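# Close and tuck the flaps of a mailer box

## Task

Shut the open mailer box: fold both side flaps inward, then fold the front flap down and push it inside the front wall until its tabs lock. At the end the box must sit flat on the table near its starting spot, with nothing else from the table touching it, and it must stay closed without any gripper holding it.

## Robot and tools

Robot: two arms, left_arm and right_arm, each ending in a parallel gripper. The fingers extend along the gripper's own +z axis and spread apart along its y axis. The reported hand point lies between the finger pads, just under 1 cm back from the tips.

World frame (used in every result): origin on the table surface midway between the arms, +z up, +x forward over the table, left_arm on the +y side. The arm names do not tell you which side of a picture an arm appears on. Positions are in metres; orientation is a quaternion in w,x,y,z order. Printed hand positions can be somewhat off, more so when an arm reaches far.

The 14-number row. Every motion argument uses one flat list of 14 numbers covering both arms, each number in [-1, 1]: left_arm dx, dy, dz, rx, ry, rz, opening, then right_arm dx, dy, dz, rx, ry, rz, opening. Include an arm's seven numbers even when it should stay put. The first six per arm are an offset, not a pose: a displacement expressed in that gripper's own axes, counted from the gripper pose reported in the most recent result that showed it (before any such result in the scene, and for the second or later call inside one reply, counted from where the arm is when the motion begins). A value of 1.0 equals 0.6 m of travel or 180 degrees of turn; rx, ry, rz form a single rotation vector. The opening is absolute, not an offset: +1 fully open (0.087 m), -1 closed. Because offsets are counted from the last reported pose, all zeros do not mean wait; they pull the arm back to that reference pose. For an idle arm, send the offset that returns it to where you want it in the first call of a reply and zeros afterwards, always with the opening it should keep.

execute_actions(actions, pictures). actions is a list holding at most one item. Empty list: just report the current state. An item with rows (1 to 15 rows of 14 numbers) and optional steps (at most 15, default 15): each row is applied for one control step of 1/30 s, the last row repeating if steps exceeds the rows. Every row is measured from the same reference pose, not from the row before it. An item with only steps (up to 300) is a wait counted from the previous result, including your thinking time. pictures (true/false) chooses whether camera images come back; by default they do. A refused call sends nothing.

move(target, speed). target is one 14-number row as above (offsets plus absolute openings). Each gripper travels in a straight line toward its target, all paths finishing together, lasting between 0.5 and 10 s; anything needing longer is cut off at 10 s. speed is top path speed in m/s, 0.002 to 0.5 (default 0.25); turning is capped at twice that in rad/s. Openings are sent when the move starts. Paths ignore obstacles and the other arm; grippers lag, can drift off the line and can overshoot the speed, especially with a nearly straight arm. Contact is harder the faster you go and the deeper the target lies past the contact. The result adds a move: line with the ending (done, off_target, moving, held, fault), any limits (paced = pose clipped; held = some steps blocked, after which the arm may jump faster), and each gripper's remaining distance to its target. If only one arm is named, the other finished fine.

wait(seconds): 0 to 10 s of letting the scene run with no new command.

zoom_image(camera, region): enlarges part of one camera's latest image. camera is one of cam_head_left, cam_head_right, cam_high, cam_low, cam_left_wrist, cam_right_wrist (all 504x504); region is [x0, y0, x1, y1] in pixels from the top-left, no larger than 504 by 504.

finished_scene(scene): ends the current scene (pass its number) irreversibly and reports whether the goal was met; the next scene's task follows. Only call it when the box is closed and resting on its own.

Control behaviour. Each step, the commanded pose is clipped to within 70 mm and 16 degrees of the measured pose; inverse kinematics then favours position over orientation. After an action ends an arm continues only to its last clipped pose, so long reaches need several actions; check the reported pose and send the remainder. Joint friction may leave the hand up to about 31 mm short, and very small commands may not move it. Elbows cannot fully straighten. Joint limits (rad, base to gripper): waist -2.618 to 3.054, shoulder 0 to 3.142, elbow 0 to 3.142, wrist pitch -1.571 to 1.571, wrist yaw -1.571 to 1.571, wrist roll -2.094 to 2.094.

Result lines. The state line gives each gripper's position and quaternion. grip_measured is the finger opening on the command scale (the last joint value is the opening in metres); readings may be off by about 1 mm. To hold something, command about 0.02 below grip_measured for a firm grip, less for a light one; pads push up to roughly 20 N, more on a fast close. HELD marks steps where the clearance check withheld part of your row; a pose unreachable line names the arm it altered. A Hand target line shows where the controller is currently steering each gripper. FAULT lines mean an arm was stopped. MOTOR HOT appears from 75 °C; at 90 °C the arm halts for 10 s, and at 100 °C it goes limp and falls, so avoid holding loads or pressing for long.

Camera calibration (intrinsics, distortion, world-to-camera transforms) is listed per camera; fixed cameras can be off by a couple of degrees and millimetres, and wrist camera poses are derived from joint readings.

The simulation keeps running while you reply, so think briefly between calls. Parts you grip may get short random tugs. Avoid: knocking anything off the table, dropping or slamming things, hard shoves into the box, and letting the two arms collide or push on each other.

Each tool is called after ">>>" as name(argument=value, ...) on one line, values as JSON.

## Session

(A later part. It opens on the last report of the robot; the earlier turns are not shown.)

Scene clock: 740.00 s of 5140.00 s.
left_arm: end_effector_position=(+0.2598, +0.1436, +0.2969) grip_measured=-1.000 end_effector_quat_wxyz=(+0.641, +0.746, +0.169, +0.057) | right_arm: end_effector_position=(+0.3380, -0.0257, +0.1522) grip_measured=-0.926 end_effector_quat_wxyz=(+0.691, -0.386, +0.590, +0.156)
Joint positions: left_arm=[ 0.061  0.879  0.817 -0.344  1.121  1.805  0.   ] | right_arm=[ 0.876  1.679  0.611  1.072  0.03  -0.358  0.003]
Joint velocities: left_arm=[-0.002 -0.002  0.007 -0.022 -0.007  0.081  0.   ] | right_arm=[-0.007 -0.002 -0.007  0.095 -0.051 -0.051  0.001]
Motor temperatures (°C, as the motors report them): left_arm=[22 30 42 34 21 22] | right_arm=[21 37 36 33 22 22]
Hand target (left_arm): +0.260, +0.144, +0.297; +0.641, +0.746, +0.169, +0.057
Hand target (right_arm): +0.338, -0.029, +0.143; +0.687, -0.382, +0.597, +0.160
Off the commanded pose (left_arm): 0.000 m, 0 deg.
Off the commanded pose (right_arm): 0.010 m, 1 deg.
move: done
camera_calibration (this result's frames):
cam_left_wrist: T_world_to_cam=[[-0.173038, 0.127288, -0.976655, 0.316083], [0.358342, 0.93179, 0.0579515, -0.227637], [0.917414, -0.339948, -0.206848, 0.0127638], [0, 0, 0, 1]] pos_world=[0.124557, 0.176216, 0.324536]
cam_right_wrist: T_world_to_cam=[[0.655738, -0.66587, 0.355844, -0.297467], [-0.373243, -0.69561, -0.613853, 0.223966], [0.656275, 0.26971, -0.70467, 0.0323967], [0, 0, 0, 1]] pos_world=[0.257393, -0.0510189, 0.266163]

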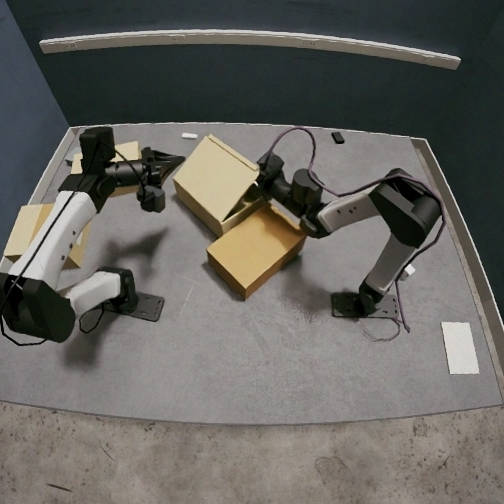

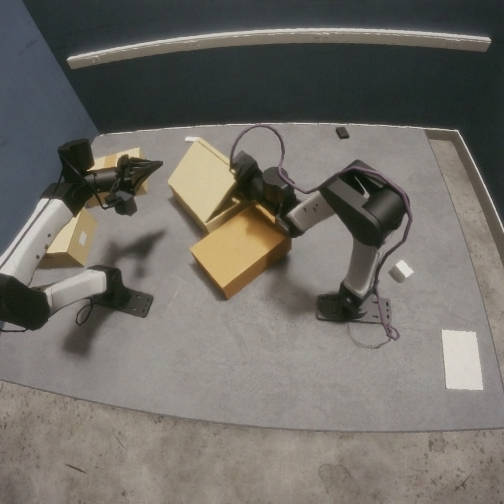

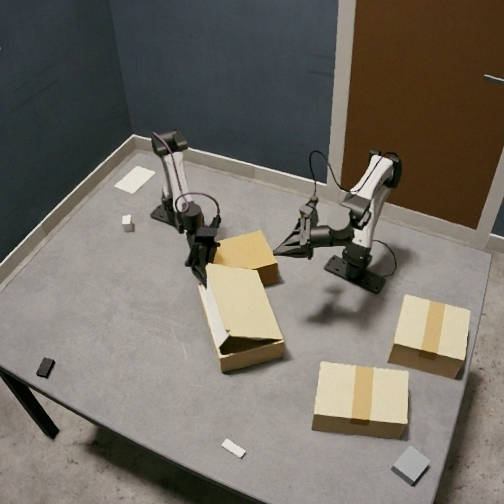

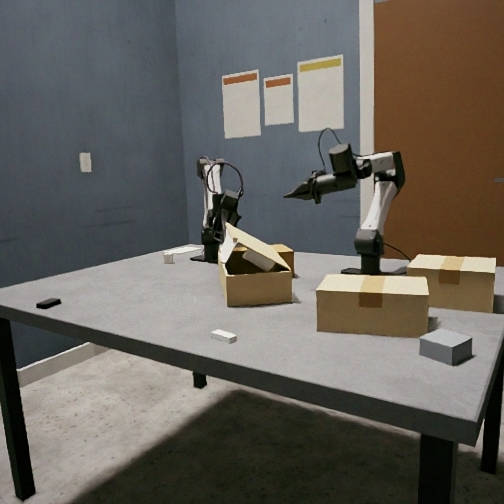

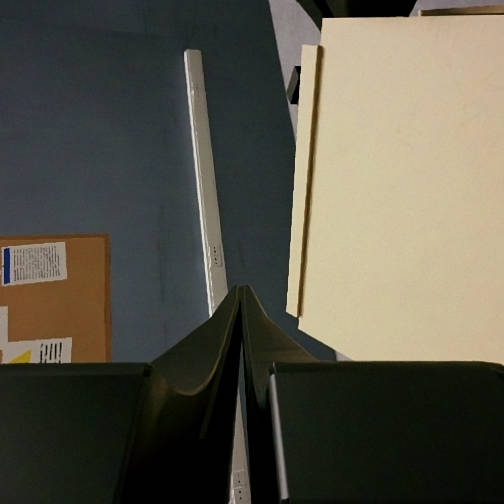

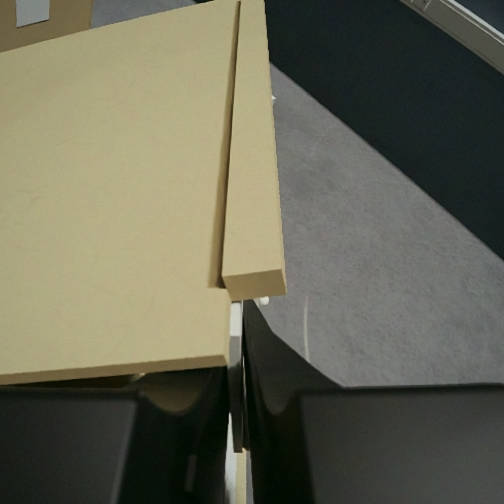

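>>> move(target=[0.175,-0.103,0.222,0.2,0,0,-1, 0.05,0.03,0,0,0,0.11,-1], speed=0.08)

Scene clock: 748.70 s of 5140.00 s.
left_arm: end_effector_position=(+0.3895, +0.0620, +0.2027) grip_measured=-1.000 end_effector_quat_wxyz=(+0.400, +0.895, +0.197, +0.009) | right_arm: end_effector_position=(+0.3361, -0.0180, +0.1306) grip_measured=-0.926 end_effector_quat_wxyz=(+0.665, -0.280, +0.639, +0.265)
Joint positions: left_arm=[-0.246  1.709  1.527 -0.807  0.622  2.103  0.   ] | right_arm=[ 0.858  1.786  0.593  1.219  0.02  -0.034  0.003]
Joint velocities: left_arm=[-0.012  0.007 -0.027 -0.022 -0.081 -0.022  0.   ] | right_arm=[-0.007  0.002 -0.012 -0.037 -0.022  0.081 -0.   ]
Motor temperatures (°C, as the motors report them): left_arm=[22 30 42 33 21 22] | right_arm=[21 37 36 33 22 22]
Hand target (left_arm): +0.388, +0.060, +0.196; +0.389, +0.900, +0.197, +0.002
Hand target (right_arm): +0.333, -0.021, +0.118; +0.654, -0.279, +0.648, +0.272
Off the commanded pose (left_arm): 0.004 m, 4 deg.
Off the commanded pose (right_arm): 0.013 m, 2 deg.
joint sent to its limit (left arm) — the command would take joint 6 (wrist roll) past its upper limit, so that joint was sent only as far as its limit.
After step 90, 1.40 s passed at rest.
move: off_target (left_arm, right_arm)
camera_calibration (this result's frames):
cam_left_wrist: T_world_to_cam=[[-0.338215, 0.607938, -0.718347, 0.239127], [0.449403, 0.775006, 0.4443, -0.29667], [0.82683, -0.172558, -0.535328, -0.0619897], [0, 0, 0, 1]] pos_world=[0.265456, 0.0738498, 0.270402]
cam_right_wrist: T_world_to_cam=[[0.696802, -0.716215, 0.0387789, -0.256748], [-0.515483, -0.537638, -0.66725, 0.273009], [0.498743, 0.444951, -0.743824, 0.0775673], [0, 0, 0, 1]] pos_world=[0.280948, -0.0716198, 0.249818]

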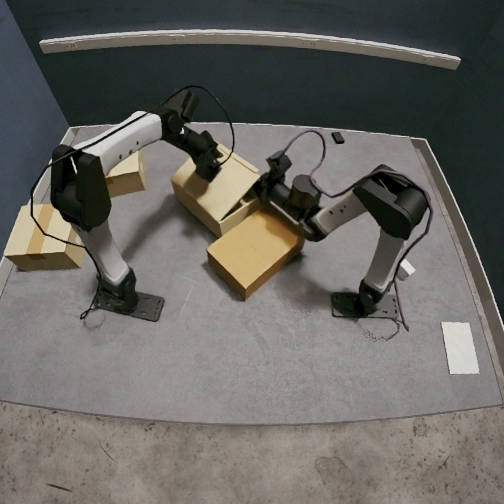

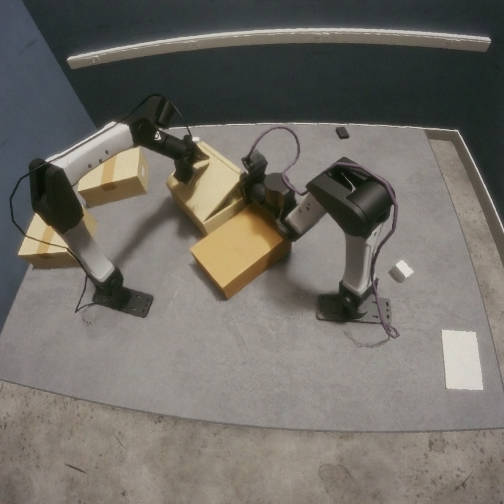

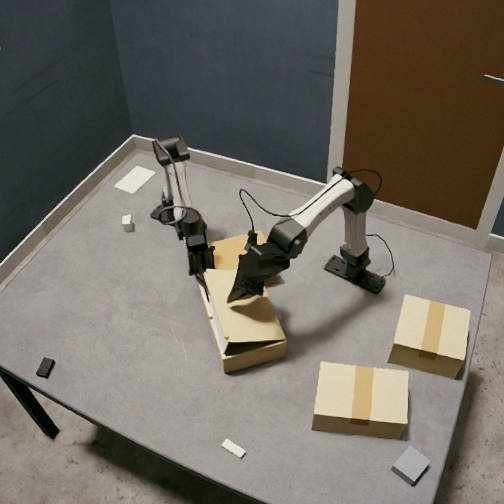

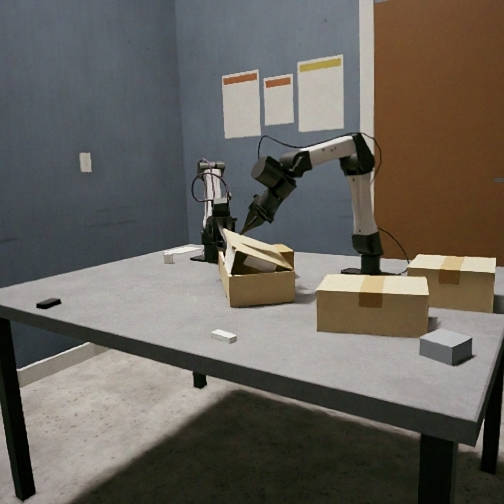

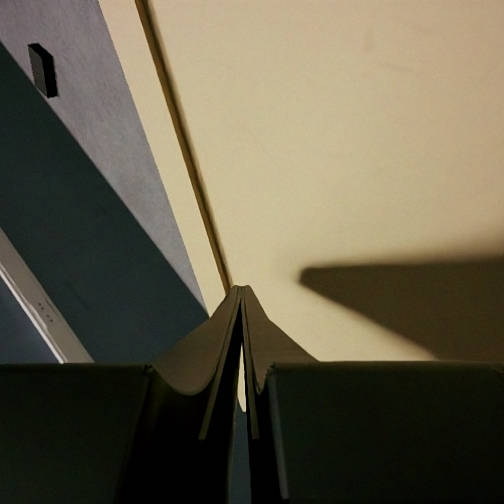

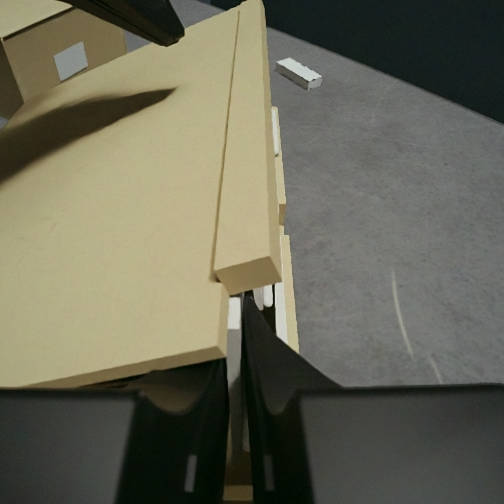

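>>> move(target=[0.012,-0.06,0.057,0,0,0,-1, 0.04,0,0,0,0,0,-1], speed=0.05)

Scene clock: 752.03 s of 5140.00 s.
left_arm: end_effector_position=(+0.3961, +0.0584, +0.1767) grip_measured=-1.000 end_effector_quat_wxyz=(+0.418, +0.889, +0.185, +0.030) | right_arm: end_effector_position=(+0.3428, -0.0181, +0.1215) grip_measured=-0.926 end_effector_quat_wxyz=(+0.679, -0.269, +0.631, +0.261)
Joint positions: left_arm=[-0.246  1.698  1.374 -0.605  0.625  2.103  0.   ] | right_arm=[ 0.856  1.871  0.593  1.336  0.04  -0.037  0.003]
Joint velocities: left_arm=[-0.007 -0.002  0.002 -0.081 -0.007 -0.007  0.   ] | right_arm=[-0.007 -0.002 -0.007  0.037  0.007 -0.051  0.001]
Motor temperatures (°C, as the motors report them): left_arm=[22 30 42 33 21 22] | right_arm=[21 37 36 33 22 22]
Hand target (left_arm): +0.389, +0.062, +0.153; +0.400, +0.895, +0.197, +0.009
Hand target (right_arm): +0.337, -0.018, +0.107; +0.665, -0.280, +0.639, +0.265
Off the commanded pose (left_arm): 0.025 m, 3 deg.
Off the commanded pose (right_arm): 0.016 m, 2 deg.
move: off_target (left_arm, right_arm)
camera_calibration (this result's frames):
cam_left_wrist: T_world_to_cam=[[-0.296908, 0.588822, -0.751754, 0.215533], [0.427156, 0.785994, 0.446935, -0.277606], [0.85404, -0.188417, -0.484887, -0.100722], [0, 0, 0, 1]] pos_world=[0.268596, 0.0723084, 0.237261]
cam_right_wrist: T_world_to_cam=[[0.679446, -0.732653, 0.0396642, -0.255551], [-0.510786, -0.511115, -0.691273, 0.272149], [0.526736, 0.449423, -0.721504, 0.0552693], [0, 0, 0, 1]] pos_world=[0.28353, -0.0729696, 0.238143]

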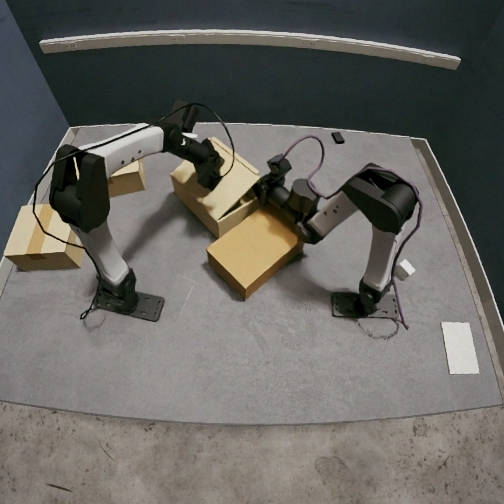

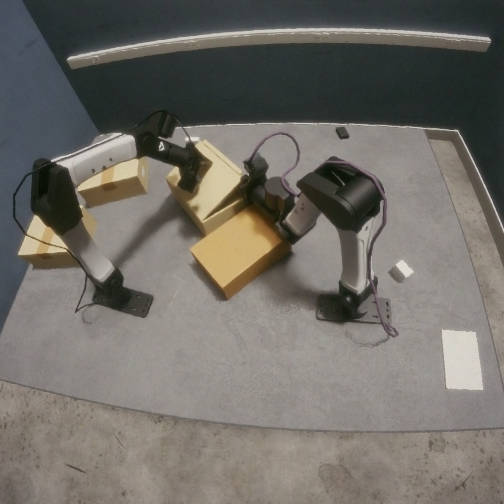

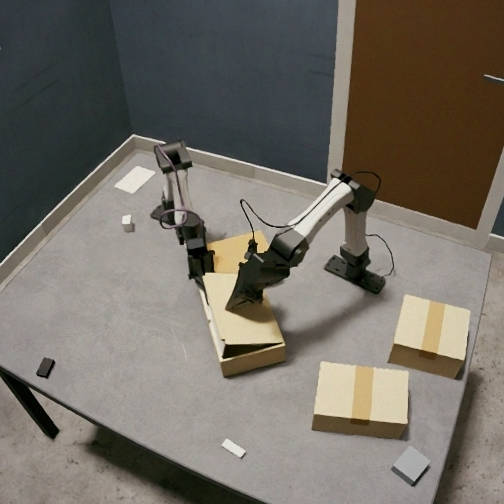

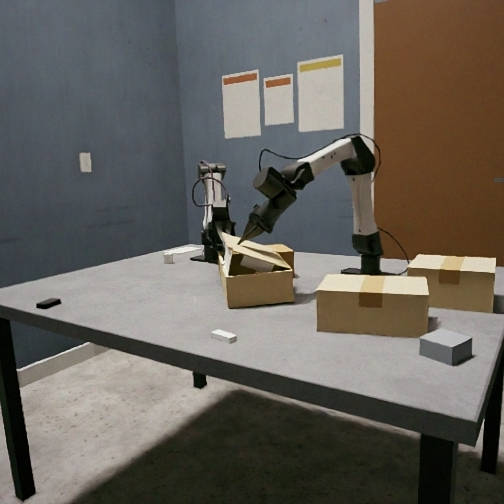

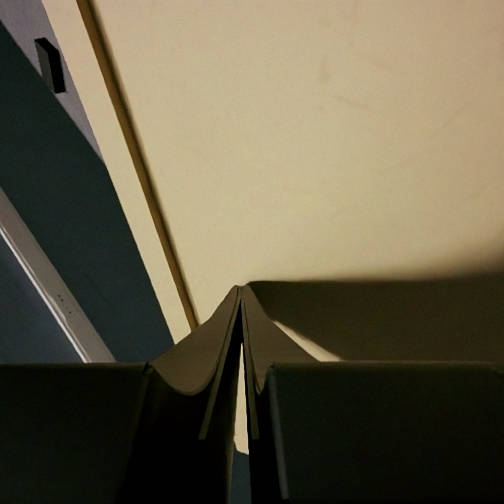

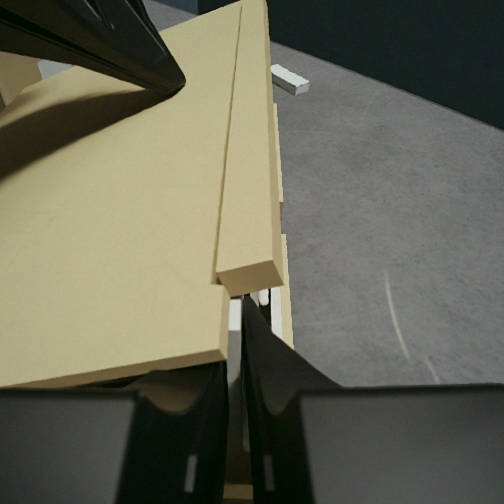

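Left touches. Release right slightly and withdraw.

>>> move(target=[0,0,0,0,0,0,-1, 0,0,0,0,0,0,-0.75])

>>> move(target=[0,0,0,0,0,0,-1, -0.02,0,-0.13,0,0,0,-0.75], speed=0.08)

>>> move(target=[0.02,-0.1,0.095,0,0,0,-1, -0.1,0,0,0,0,0,-0.75], speed=0.05)

Scene clock: 755.93 s of 5140.00 s.
left_arm: end_effector_position=(+0.3969, +0.0584, +0.1778) grip_measured=-1.000 end_effector_quat_wxyz=(+0.419, +0.889, +0.184, +0.033) | right_arm: end_effector_position=(+0.3431, -0.0185, +0.1203) grip_measured=-0.750 end_effector_quat_wxyz=(+0.678, -0.269, +0.633, +0.260)
Joint positions: left_arm=[-0.246  1.697  1.373 -0.6    0.625  2.104  0.   ] | right_arm=[ 0.856  1.871  0.593  1.332  0.043 -0.037  0.011]
Joint velocities: left_arm=[-0.007  0.002 -0.022 -0.007  0.022 -0.051  0.   ] | right_arm=[-0.012 -0.007  0.007  0.051  0.022  0.007 -0.   ]
Motor temperatures (°C, as the motors report them): left_arm=[22 31 42 33 21 22] | right_arm=[21 37 35 33 22 22]
Hand target (left_arm): +0.396, +0.058, +0.177; +0.417, +0.889, +0.185, +0.030
Hand target (right_arm): +0.343, -0.018, +0.121; +0.679, -0.269, +0.631, +0.261
Off the commanded pose (left_arm): 0.001 m, 0 deg.
Off the commanded pose (right_arm): 0.001 m, 0 deg.
After step 90, 0.20 s passed at rest.
move: done
camera_calibration (this result's frames):
cam_left_wrist: T_world_to_cam=[[-0.292916, 0.587394, -0.754432, 0.215585], [0.424111, 0.786991, 0.448079, -0.277477], [0.856931, -0.188713, -0.479643, -0.102891], [0, 0, 0, 1]] pos_world=[0.268999, 0.0723216, 0.237624]
cam_right_wrist: T_world_to_cam=[[0.67762, -0.734334, 0.0398065, -0.255399], [-0.514401, -0.511965, -0.687956, 0.272034], [0.525569, 0.445696, -0.72466, 0.0551529], [0, 0, 0, 1]] pos_world=[0.284011, -0.0728578, 0.237281]

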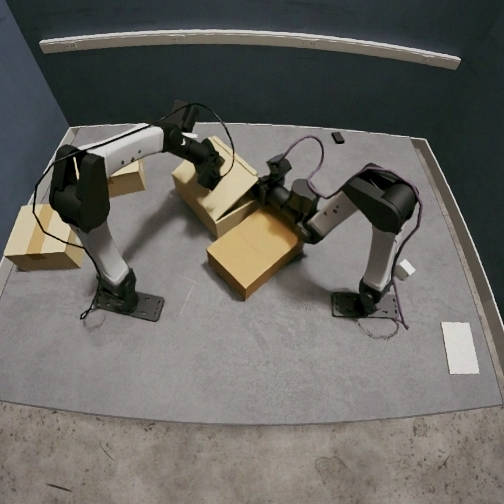

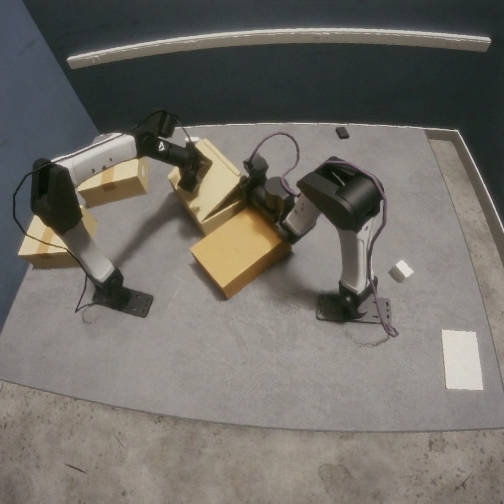

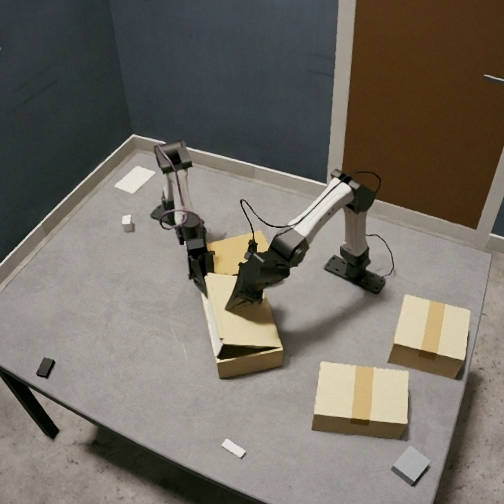

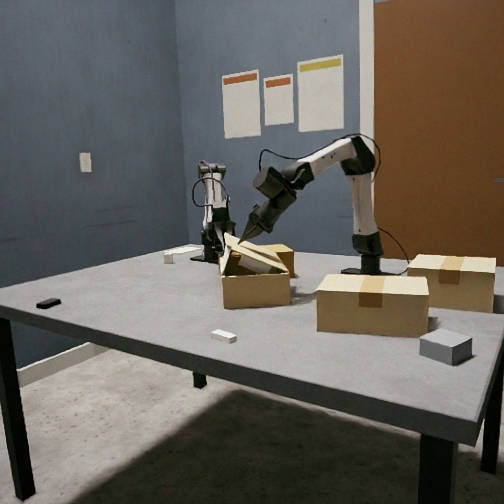

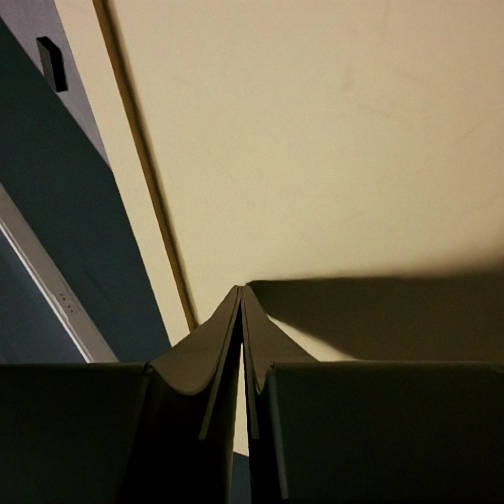

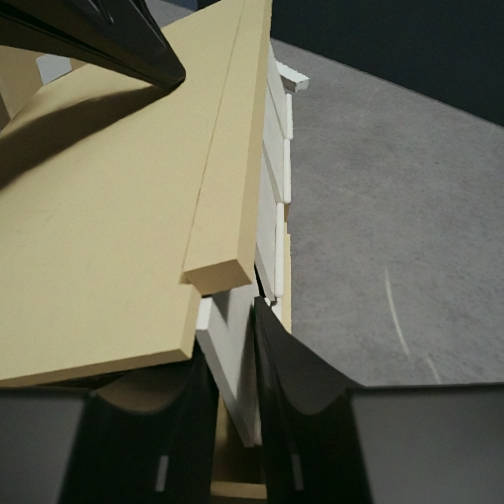

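Scene clock: 757.23 s of 5140.00 s.
left_arm: end_effector_position=(+0.3968, +0.0582, +0.1780) grip_measured=-1.000 end_effector_quat_wxyz=(+0.419, +0.888, +0.184, +0.033) | right_arm: end_effector_position=(+0.2913, -0.0708, +0.1204) grip_measured=-0.750 end_effector_quat_wxyz=(+0.671, -0.271, +0.641, +0.256)
Joint positions: left_arm=[-0.246  1.697  1.373 -0.6    0.626  2.104  0.   ] | right_arm=[ 0.865  1.63   0.305  1.358  0.056 -0.037  0.011]
Joint velocities: left_arm=[-0.017  0.012  0.002  0.022 -0.022 -0.007  0.   ] | right_arm=[ 0.012  0.012 -0.002 -0.037  0.007 -0.037  0.   ]
Motor temperatures (°C, as the motors report them): left_arm=[22 31 42 33 21 22] | right_arm=[21 37 35 33 22 22]
Hand target (left_arm): +0.397, +0.058, +0.178; +0.419, +0.889, +0.184, +0.033
Hand target (right_arm): +0.286, -0.072, +0.127; +0.678, -0.269, +0.633, +0.260
Off the commanded pose (left_arm): 0.000 m, 0 deg.
Off the commanded pose (right_arm): 0.009 m, 1 deg.
move: done
camera_calibration (this result's frames):
cam_left_wrist: T_world_to_cam=[[-0.292482, 0.586707, -0.755136, 0.215795], [0.424898, 0.787168, 0.447021, -0.277456], [0.856689, -0.19011, -0.479523, -0.10262], [0, 0, 0, 1]] pos_world=[0.26892, 0.0722872, 0.237775]
cam_right_wrist: T_world_to_cam=[[0.675161, -0.736543, 0.0407701, -0.258309], [-0.526993, -0.520272, -0.672009, 0.219825], [0.516175, 0.432228, -0.73942, 0.109315], [0, 0, 0, 1]] pos_world=[0.233821, -0.123136, 0.239085]

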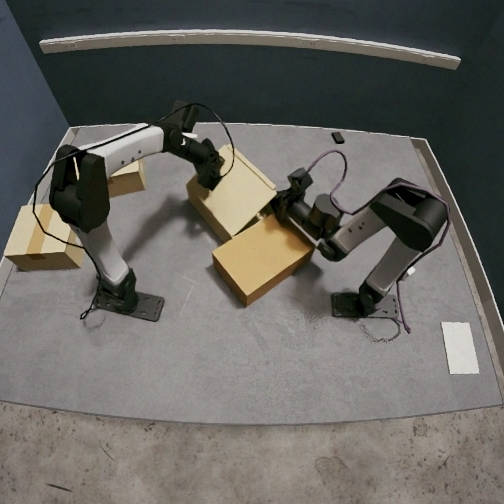

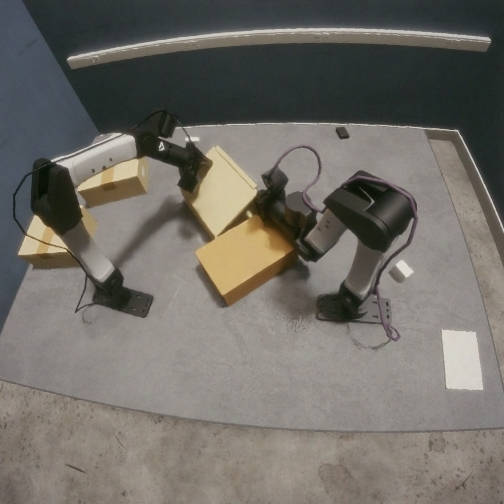

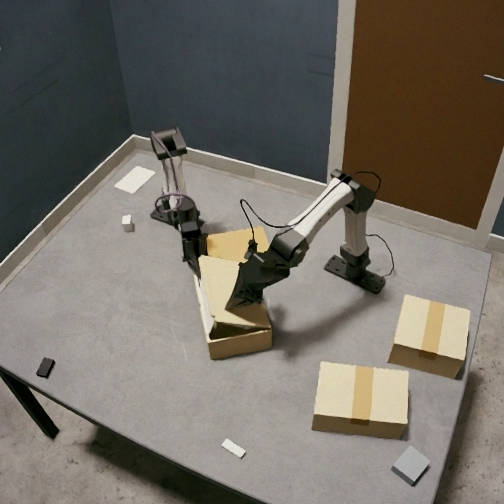

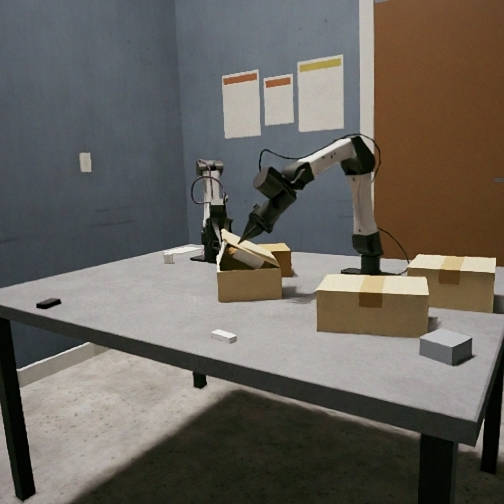

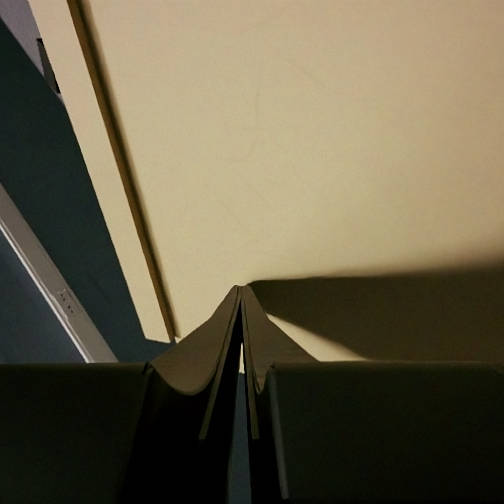

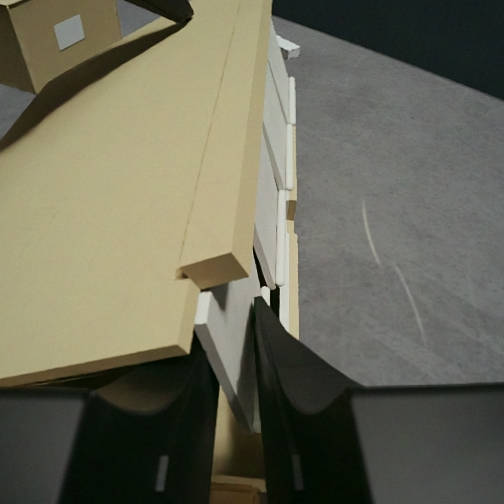

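Scene clock: 759.20 s of 5140.00 s.
left_arm: end_effector_position=(+0.4222, +0.0444, +0.1697) grip_measured=-1.000 end_effector_quat_wxyz=(+0.478, +0.861, +0.136, +0.110) | right_arm: end_effector_position=(+0.2857, -0.0782, +0.1498) grip_measured=-0.750 end_effector_quat_wxyz=(+0.647, -0.281, +0.666, +0.243)
Joint positions: left_arm=[-0.246  1.711  1.194 -0.187  0.64   2.109  0.   ] | right_arm=[ 0.865  1.339  0.37   0.924  0.062 -0.037  0.011]
Joint velocities: left_arm=[-0.002  0.002 -0.002  0.051 -0.007 -0.022  0.   ] | right_arm=[-0.002 -0.007  0.007 -0.022  0.022 -0.037  0.   ]
Motor temperatures (°C, as the motors report them): left_arm=[22 31 42 33 21 22] | right_arm=[21 37 36 33 22 22]
Hand target (left_arm): +0.398, +0.057, +0.100; +0.420, +0.888, +0.183, +0.034
Hand target (right_arm): +0.288, -0.072, +0.179; +0.671, -0.271, +0.641, +0.256
Off the commanded pose (left_arm): 0.079 m, 13 deg.
Off the commanded pose (right_arm): 0.032 m, 4 deg.
move: off_target (left_arm, right_arm)
camera_calibration (this result's frames):
cam_left_wrist: T_world_to_cam=[[-0.123284, 0.511721, -0.85026, 0.173134], [0.345054, 0.82544, 0.446752, -0.241678], [0.930451, -0.238308, -0.278335, -0.194094], [0, 0, 0, 1]] pos_world=[0.285331, 0.0646398, 0.201156]
cam_right_wrist: T_world_to_cam=[[0.673525, -0.737676, 0.0468827, -0.261691], [-0.563643, -0.55359, -0.613062, 0.231836], [0.478195, 0.386488, -0.788643, 0.151746], [0, 0, 0, 1]] pos_world=[0.234364, -0.123349, 0.274072]

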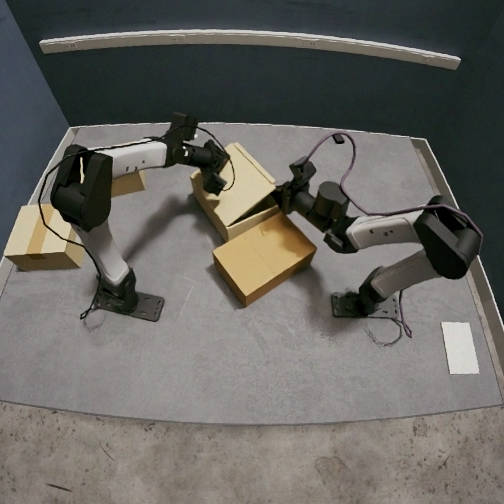

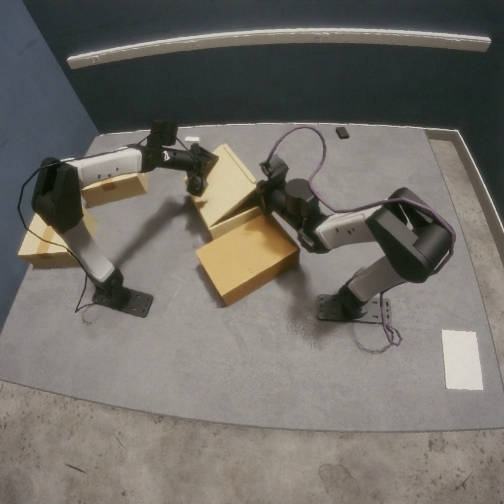

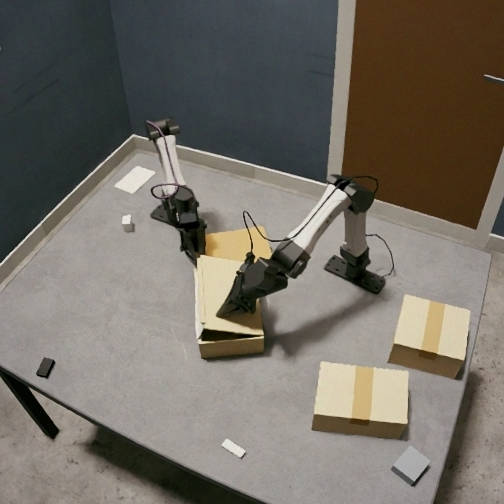

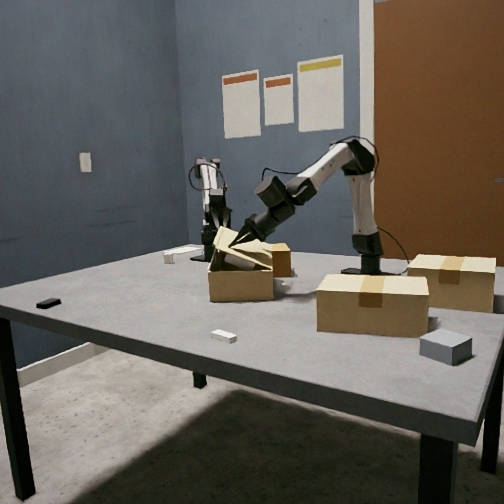

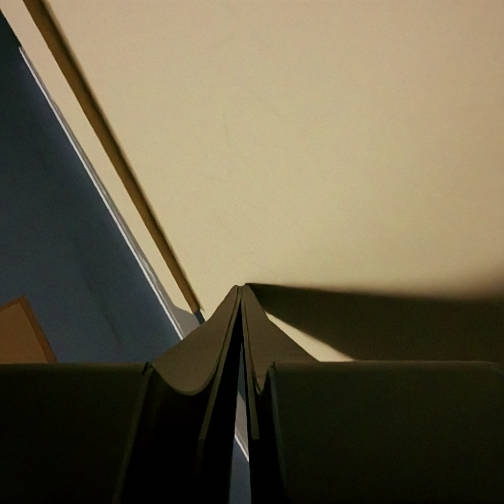

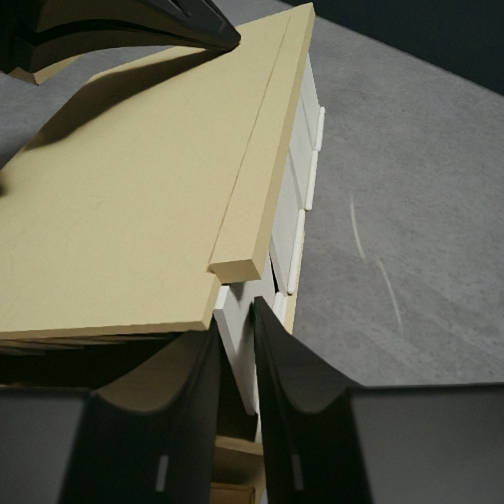

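>>> move(target=[0,0.04,-0.03,0,0,0,-1, 0.01,0,0,0,0,0,-1], speed=0.05)

>>> move(target=[0,0,0,0,0,0,-1, 0.07,0,0,0,0,0.03,-1], speed=0.04)

Scene clock: 762.83 s of 5140.00 s.
left_arm: end_effector_position=(+0.4214, +0.0445, +0.1987) grip_measured=-1.000 end_effector_quat_wxyz=(+0.482, +0.858, +0.132, +0.116) | right_arm: end_effector_position=(+0.2891, -0.0805, +0.1545) grip_measured=-0.922 end_effector_quat_wxyz=(+0.656, -0.272, +0.662, +0.239)
Joint positions: left_arm=[-0.246  1.678  1.262 -0.27   0.642  2.109  0.   ] | right_arm=[ 0.862  1.339  0.37   0.943  0.079 -0.039  0.003]
Joint velocities: left_arm=[-0.002  0.002 -0.002  0.022 -0.037  0.022  0.   ] | right_arm=[-0.007 -0.002 -0.002 -0.081 -0.022  0.037 -0.001]
Motor temperatures (°C, as the motors report them): left_arm=[22 31 41 32 21 22] | right_arm=[21 37 36 34 22 22]
Hand target (left_arm): +0.420, +0.046, +0.200; +0.479, +0.860, +0.137, +0.110
Hand target (right_arm): +0.285, -0.079, +0.144; +0.647, -0.281, +0.666, +0.243
Off the commanded pose (left_arm): 0.003 m, 1 deg.
Off the commanded pose (right_arm): 0.011 m, 2 deg.
joint sent to its limit (left arm) — the command would take joint 6 (wrist roll) past its upper limit, so that joint was sent only as far as its limit.
move: off_target (right_arm)
camera_calibration (this result's frames):
cam_left_wrist: T_world_to_cam=[[-0.109914, 0.505334, -0.855895, 0.193395], [0.339342, 0.828451, 0.445552, -0.251901], [0.934219, -0.241469, -0.26254, -0.189844], [0, 0, 0, 1]] pos_world=[0.284094, 0.0651171, 0.227919]
cam_right_wrist: T_world_to_cam=[[0.658406, -0.751175, 0.0473039, -0.262682], [-0.565199, -0.534945, -0.628, 0.239674], [0.497043, 0.386743, -0.776775, 0.147509], [0, 0, 0, 1]] pos_world=[0.235096, -0.126155, 0.277522]

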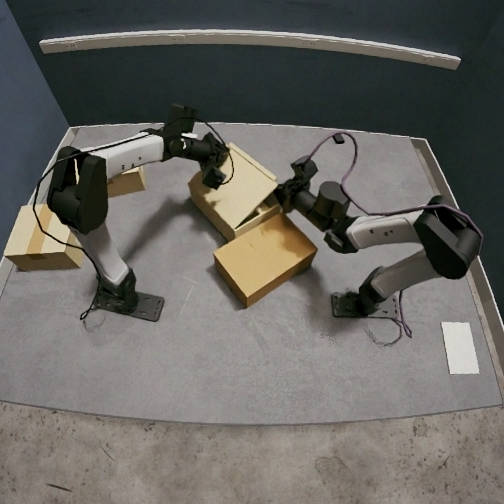

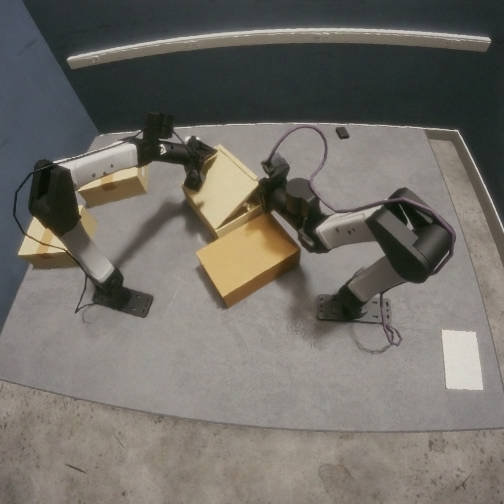

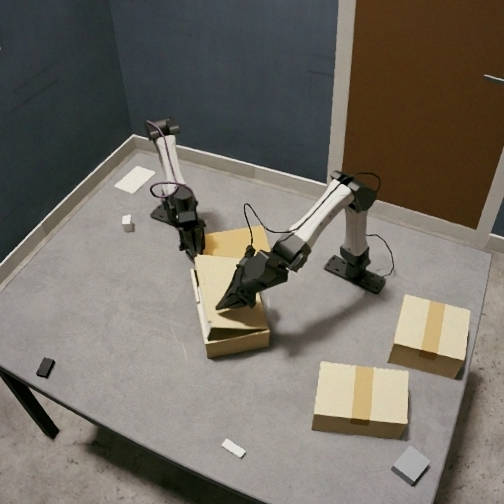

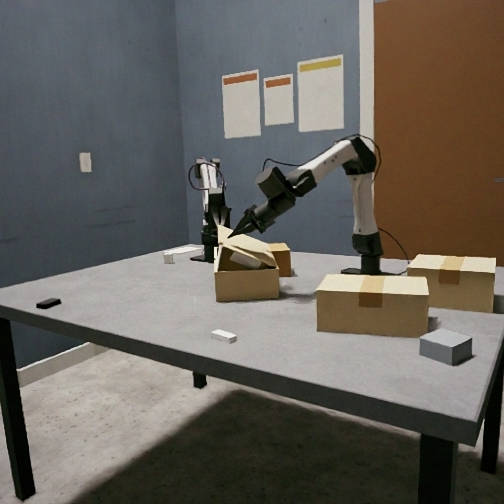

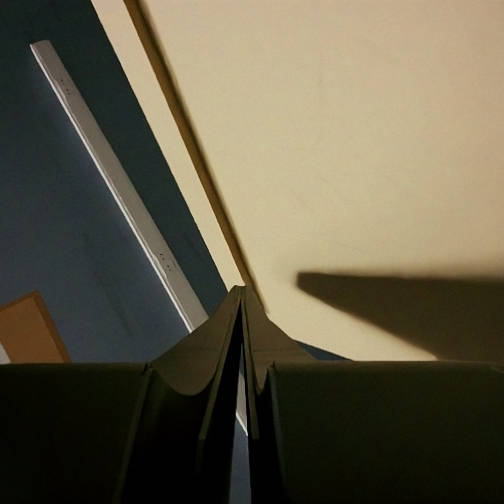

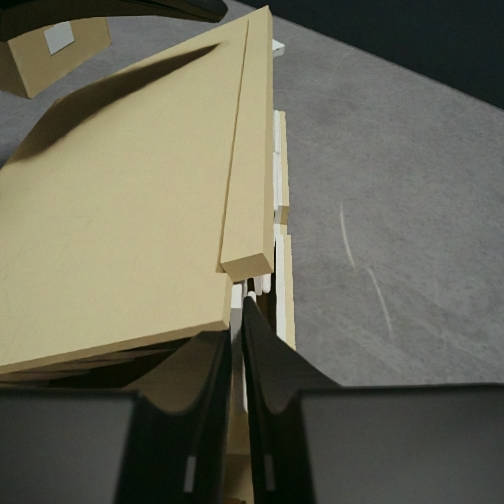

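Scene clock: 764.30 s of 5140.00 s.
left_arm: end_effector_position=(+0.4213, +0.0445, +0.1986) grip_measured=-1.000 end_effector_quat_wxyz=(+0.482, +0.858, +0.133, +0.116) | right_arm: end_effector_position=(+0.2926, -0.0773, +0.1367) grip_measured=-0.925 end_effector_quat_wxyz=(+0.667, -0.238, +0.651, +0.271)
Joint positions: left_arm=[-0.246  1.678  1.262 -0.271  0.642  2.109  0.   ] | right_arm=[0.849 1.523 0.31  1.251 0.067 0.033 0.003]
Joint velocities: left_arm=[-0.012 -0.002 -0.007  0.007 -0.022 -0.037  0.   ] | right_arm=[-0.002  0.007 -0.012  0.066 -0.081 -0.066 -0.001]
Motor temperatures (°C, as the motors report them): left_arm=[22 32 41 32 21 22] | right_arm=[21 37 36 34 22 22]
Hand target (left_arm): +0.421, +0.044, +0.199; +0.482, +0.858, +0.133, +0.116
Hand target (right_arm): +0.288, -0.082, +0.114; +0.644, -0.240, +0.675, +0.269
Off the commanded pose (left_arm): 0.000 m, 0 deg.
Off the commanded pose (right_arm): 0.025 m, 4 deg.
move: off_target (right_arm)
camera_calibration (this result's frames):
cam_left_wrist: T_world_to_cam=[[-0.110213, 0.505466, -0.855779, 0.193413], [0.339498, 0.828382, 0.445561, -0.251933], [0.934128, -0.241428, -0.262903, -0.189706], [0, 0, 0, 1]] pos_world=[0.284057, 0.065133, 0.227896]
cam_right_wrist: T_world_to_cam=[[0.65707, -0.753208, -0.03062, -0.250901], [-0.568925, -0.468841, -0.675658, 0.244867], [0.494555, 0.461375, -0.736579, 0.131691], [0, 0, 0, 1]] pos_world=[0.239042, -0.134936, 0.254765]

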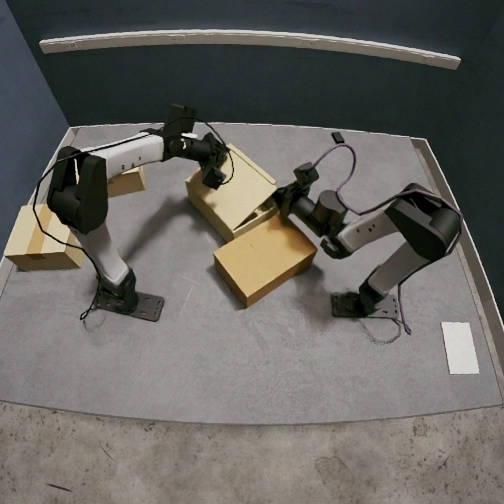

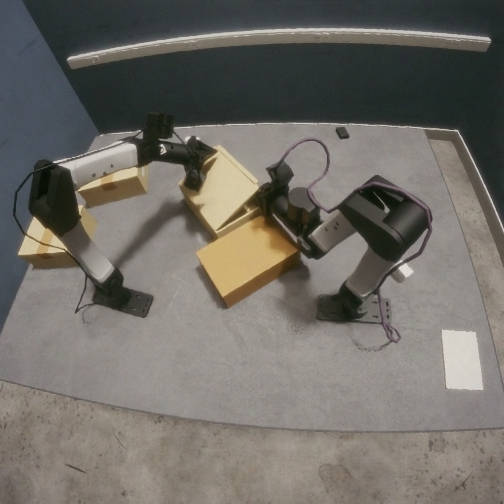

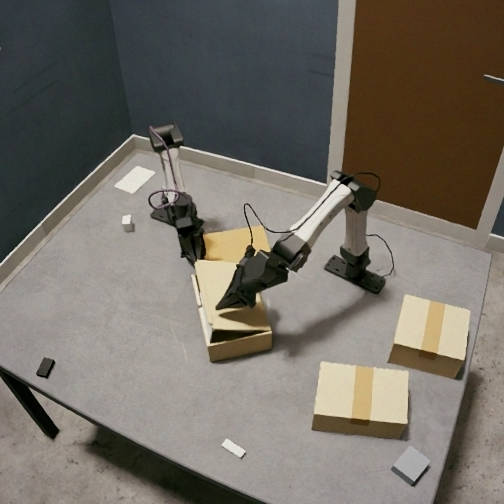

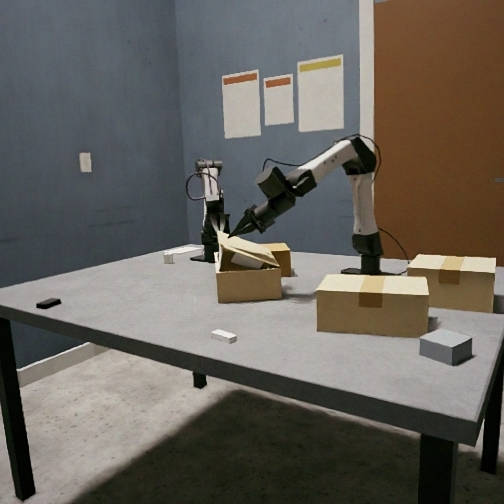

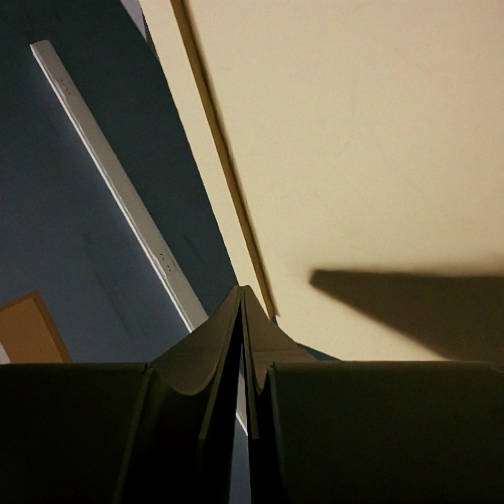

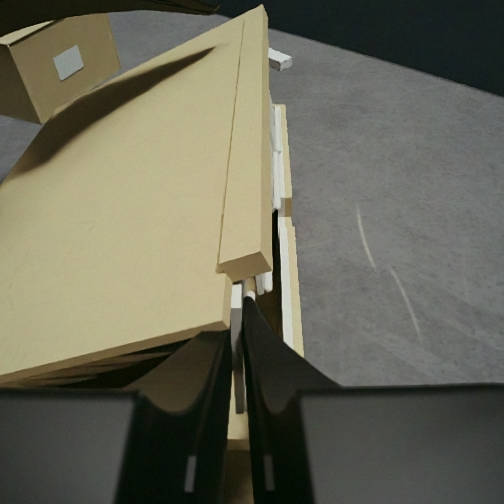

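>>> zoom_image(camera="cam_low", region=[190,210,310,310])

>>> zoom_image(camera="cam_head_left", region=[180,140,320,260])

Region (190, 210, 310, 310) of cam_low's 504x504 image, scaled by 4.200, with more detail than that image has.

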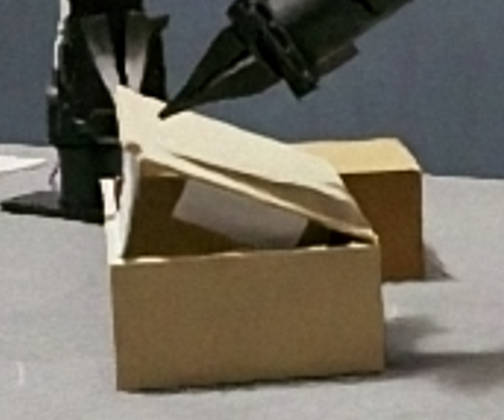

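Region (180, 140, 320, 260) of cam_head_left's 504x504 image, scaled by 3.600, with more detail than that image has; it fills the top 432 rows of this view, and the rest is white.

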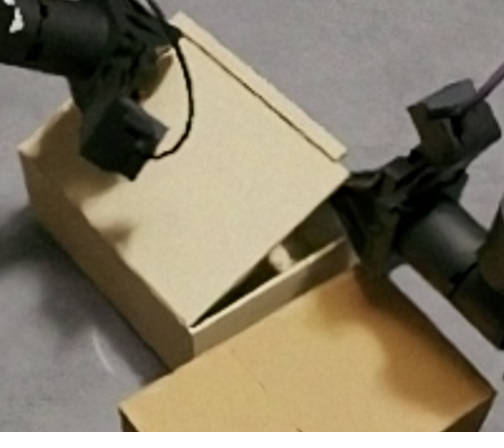

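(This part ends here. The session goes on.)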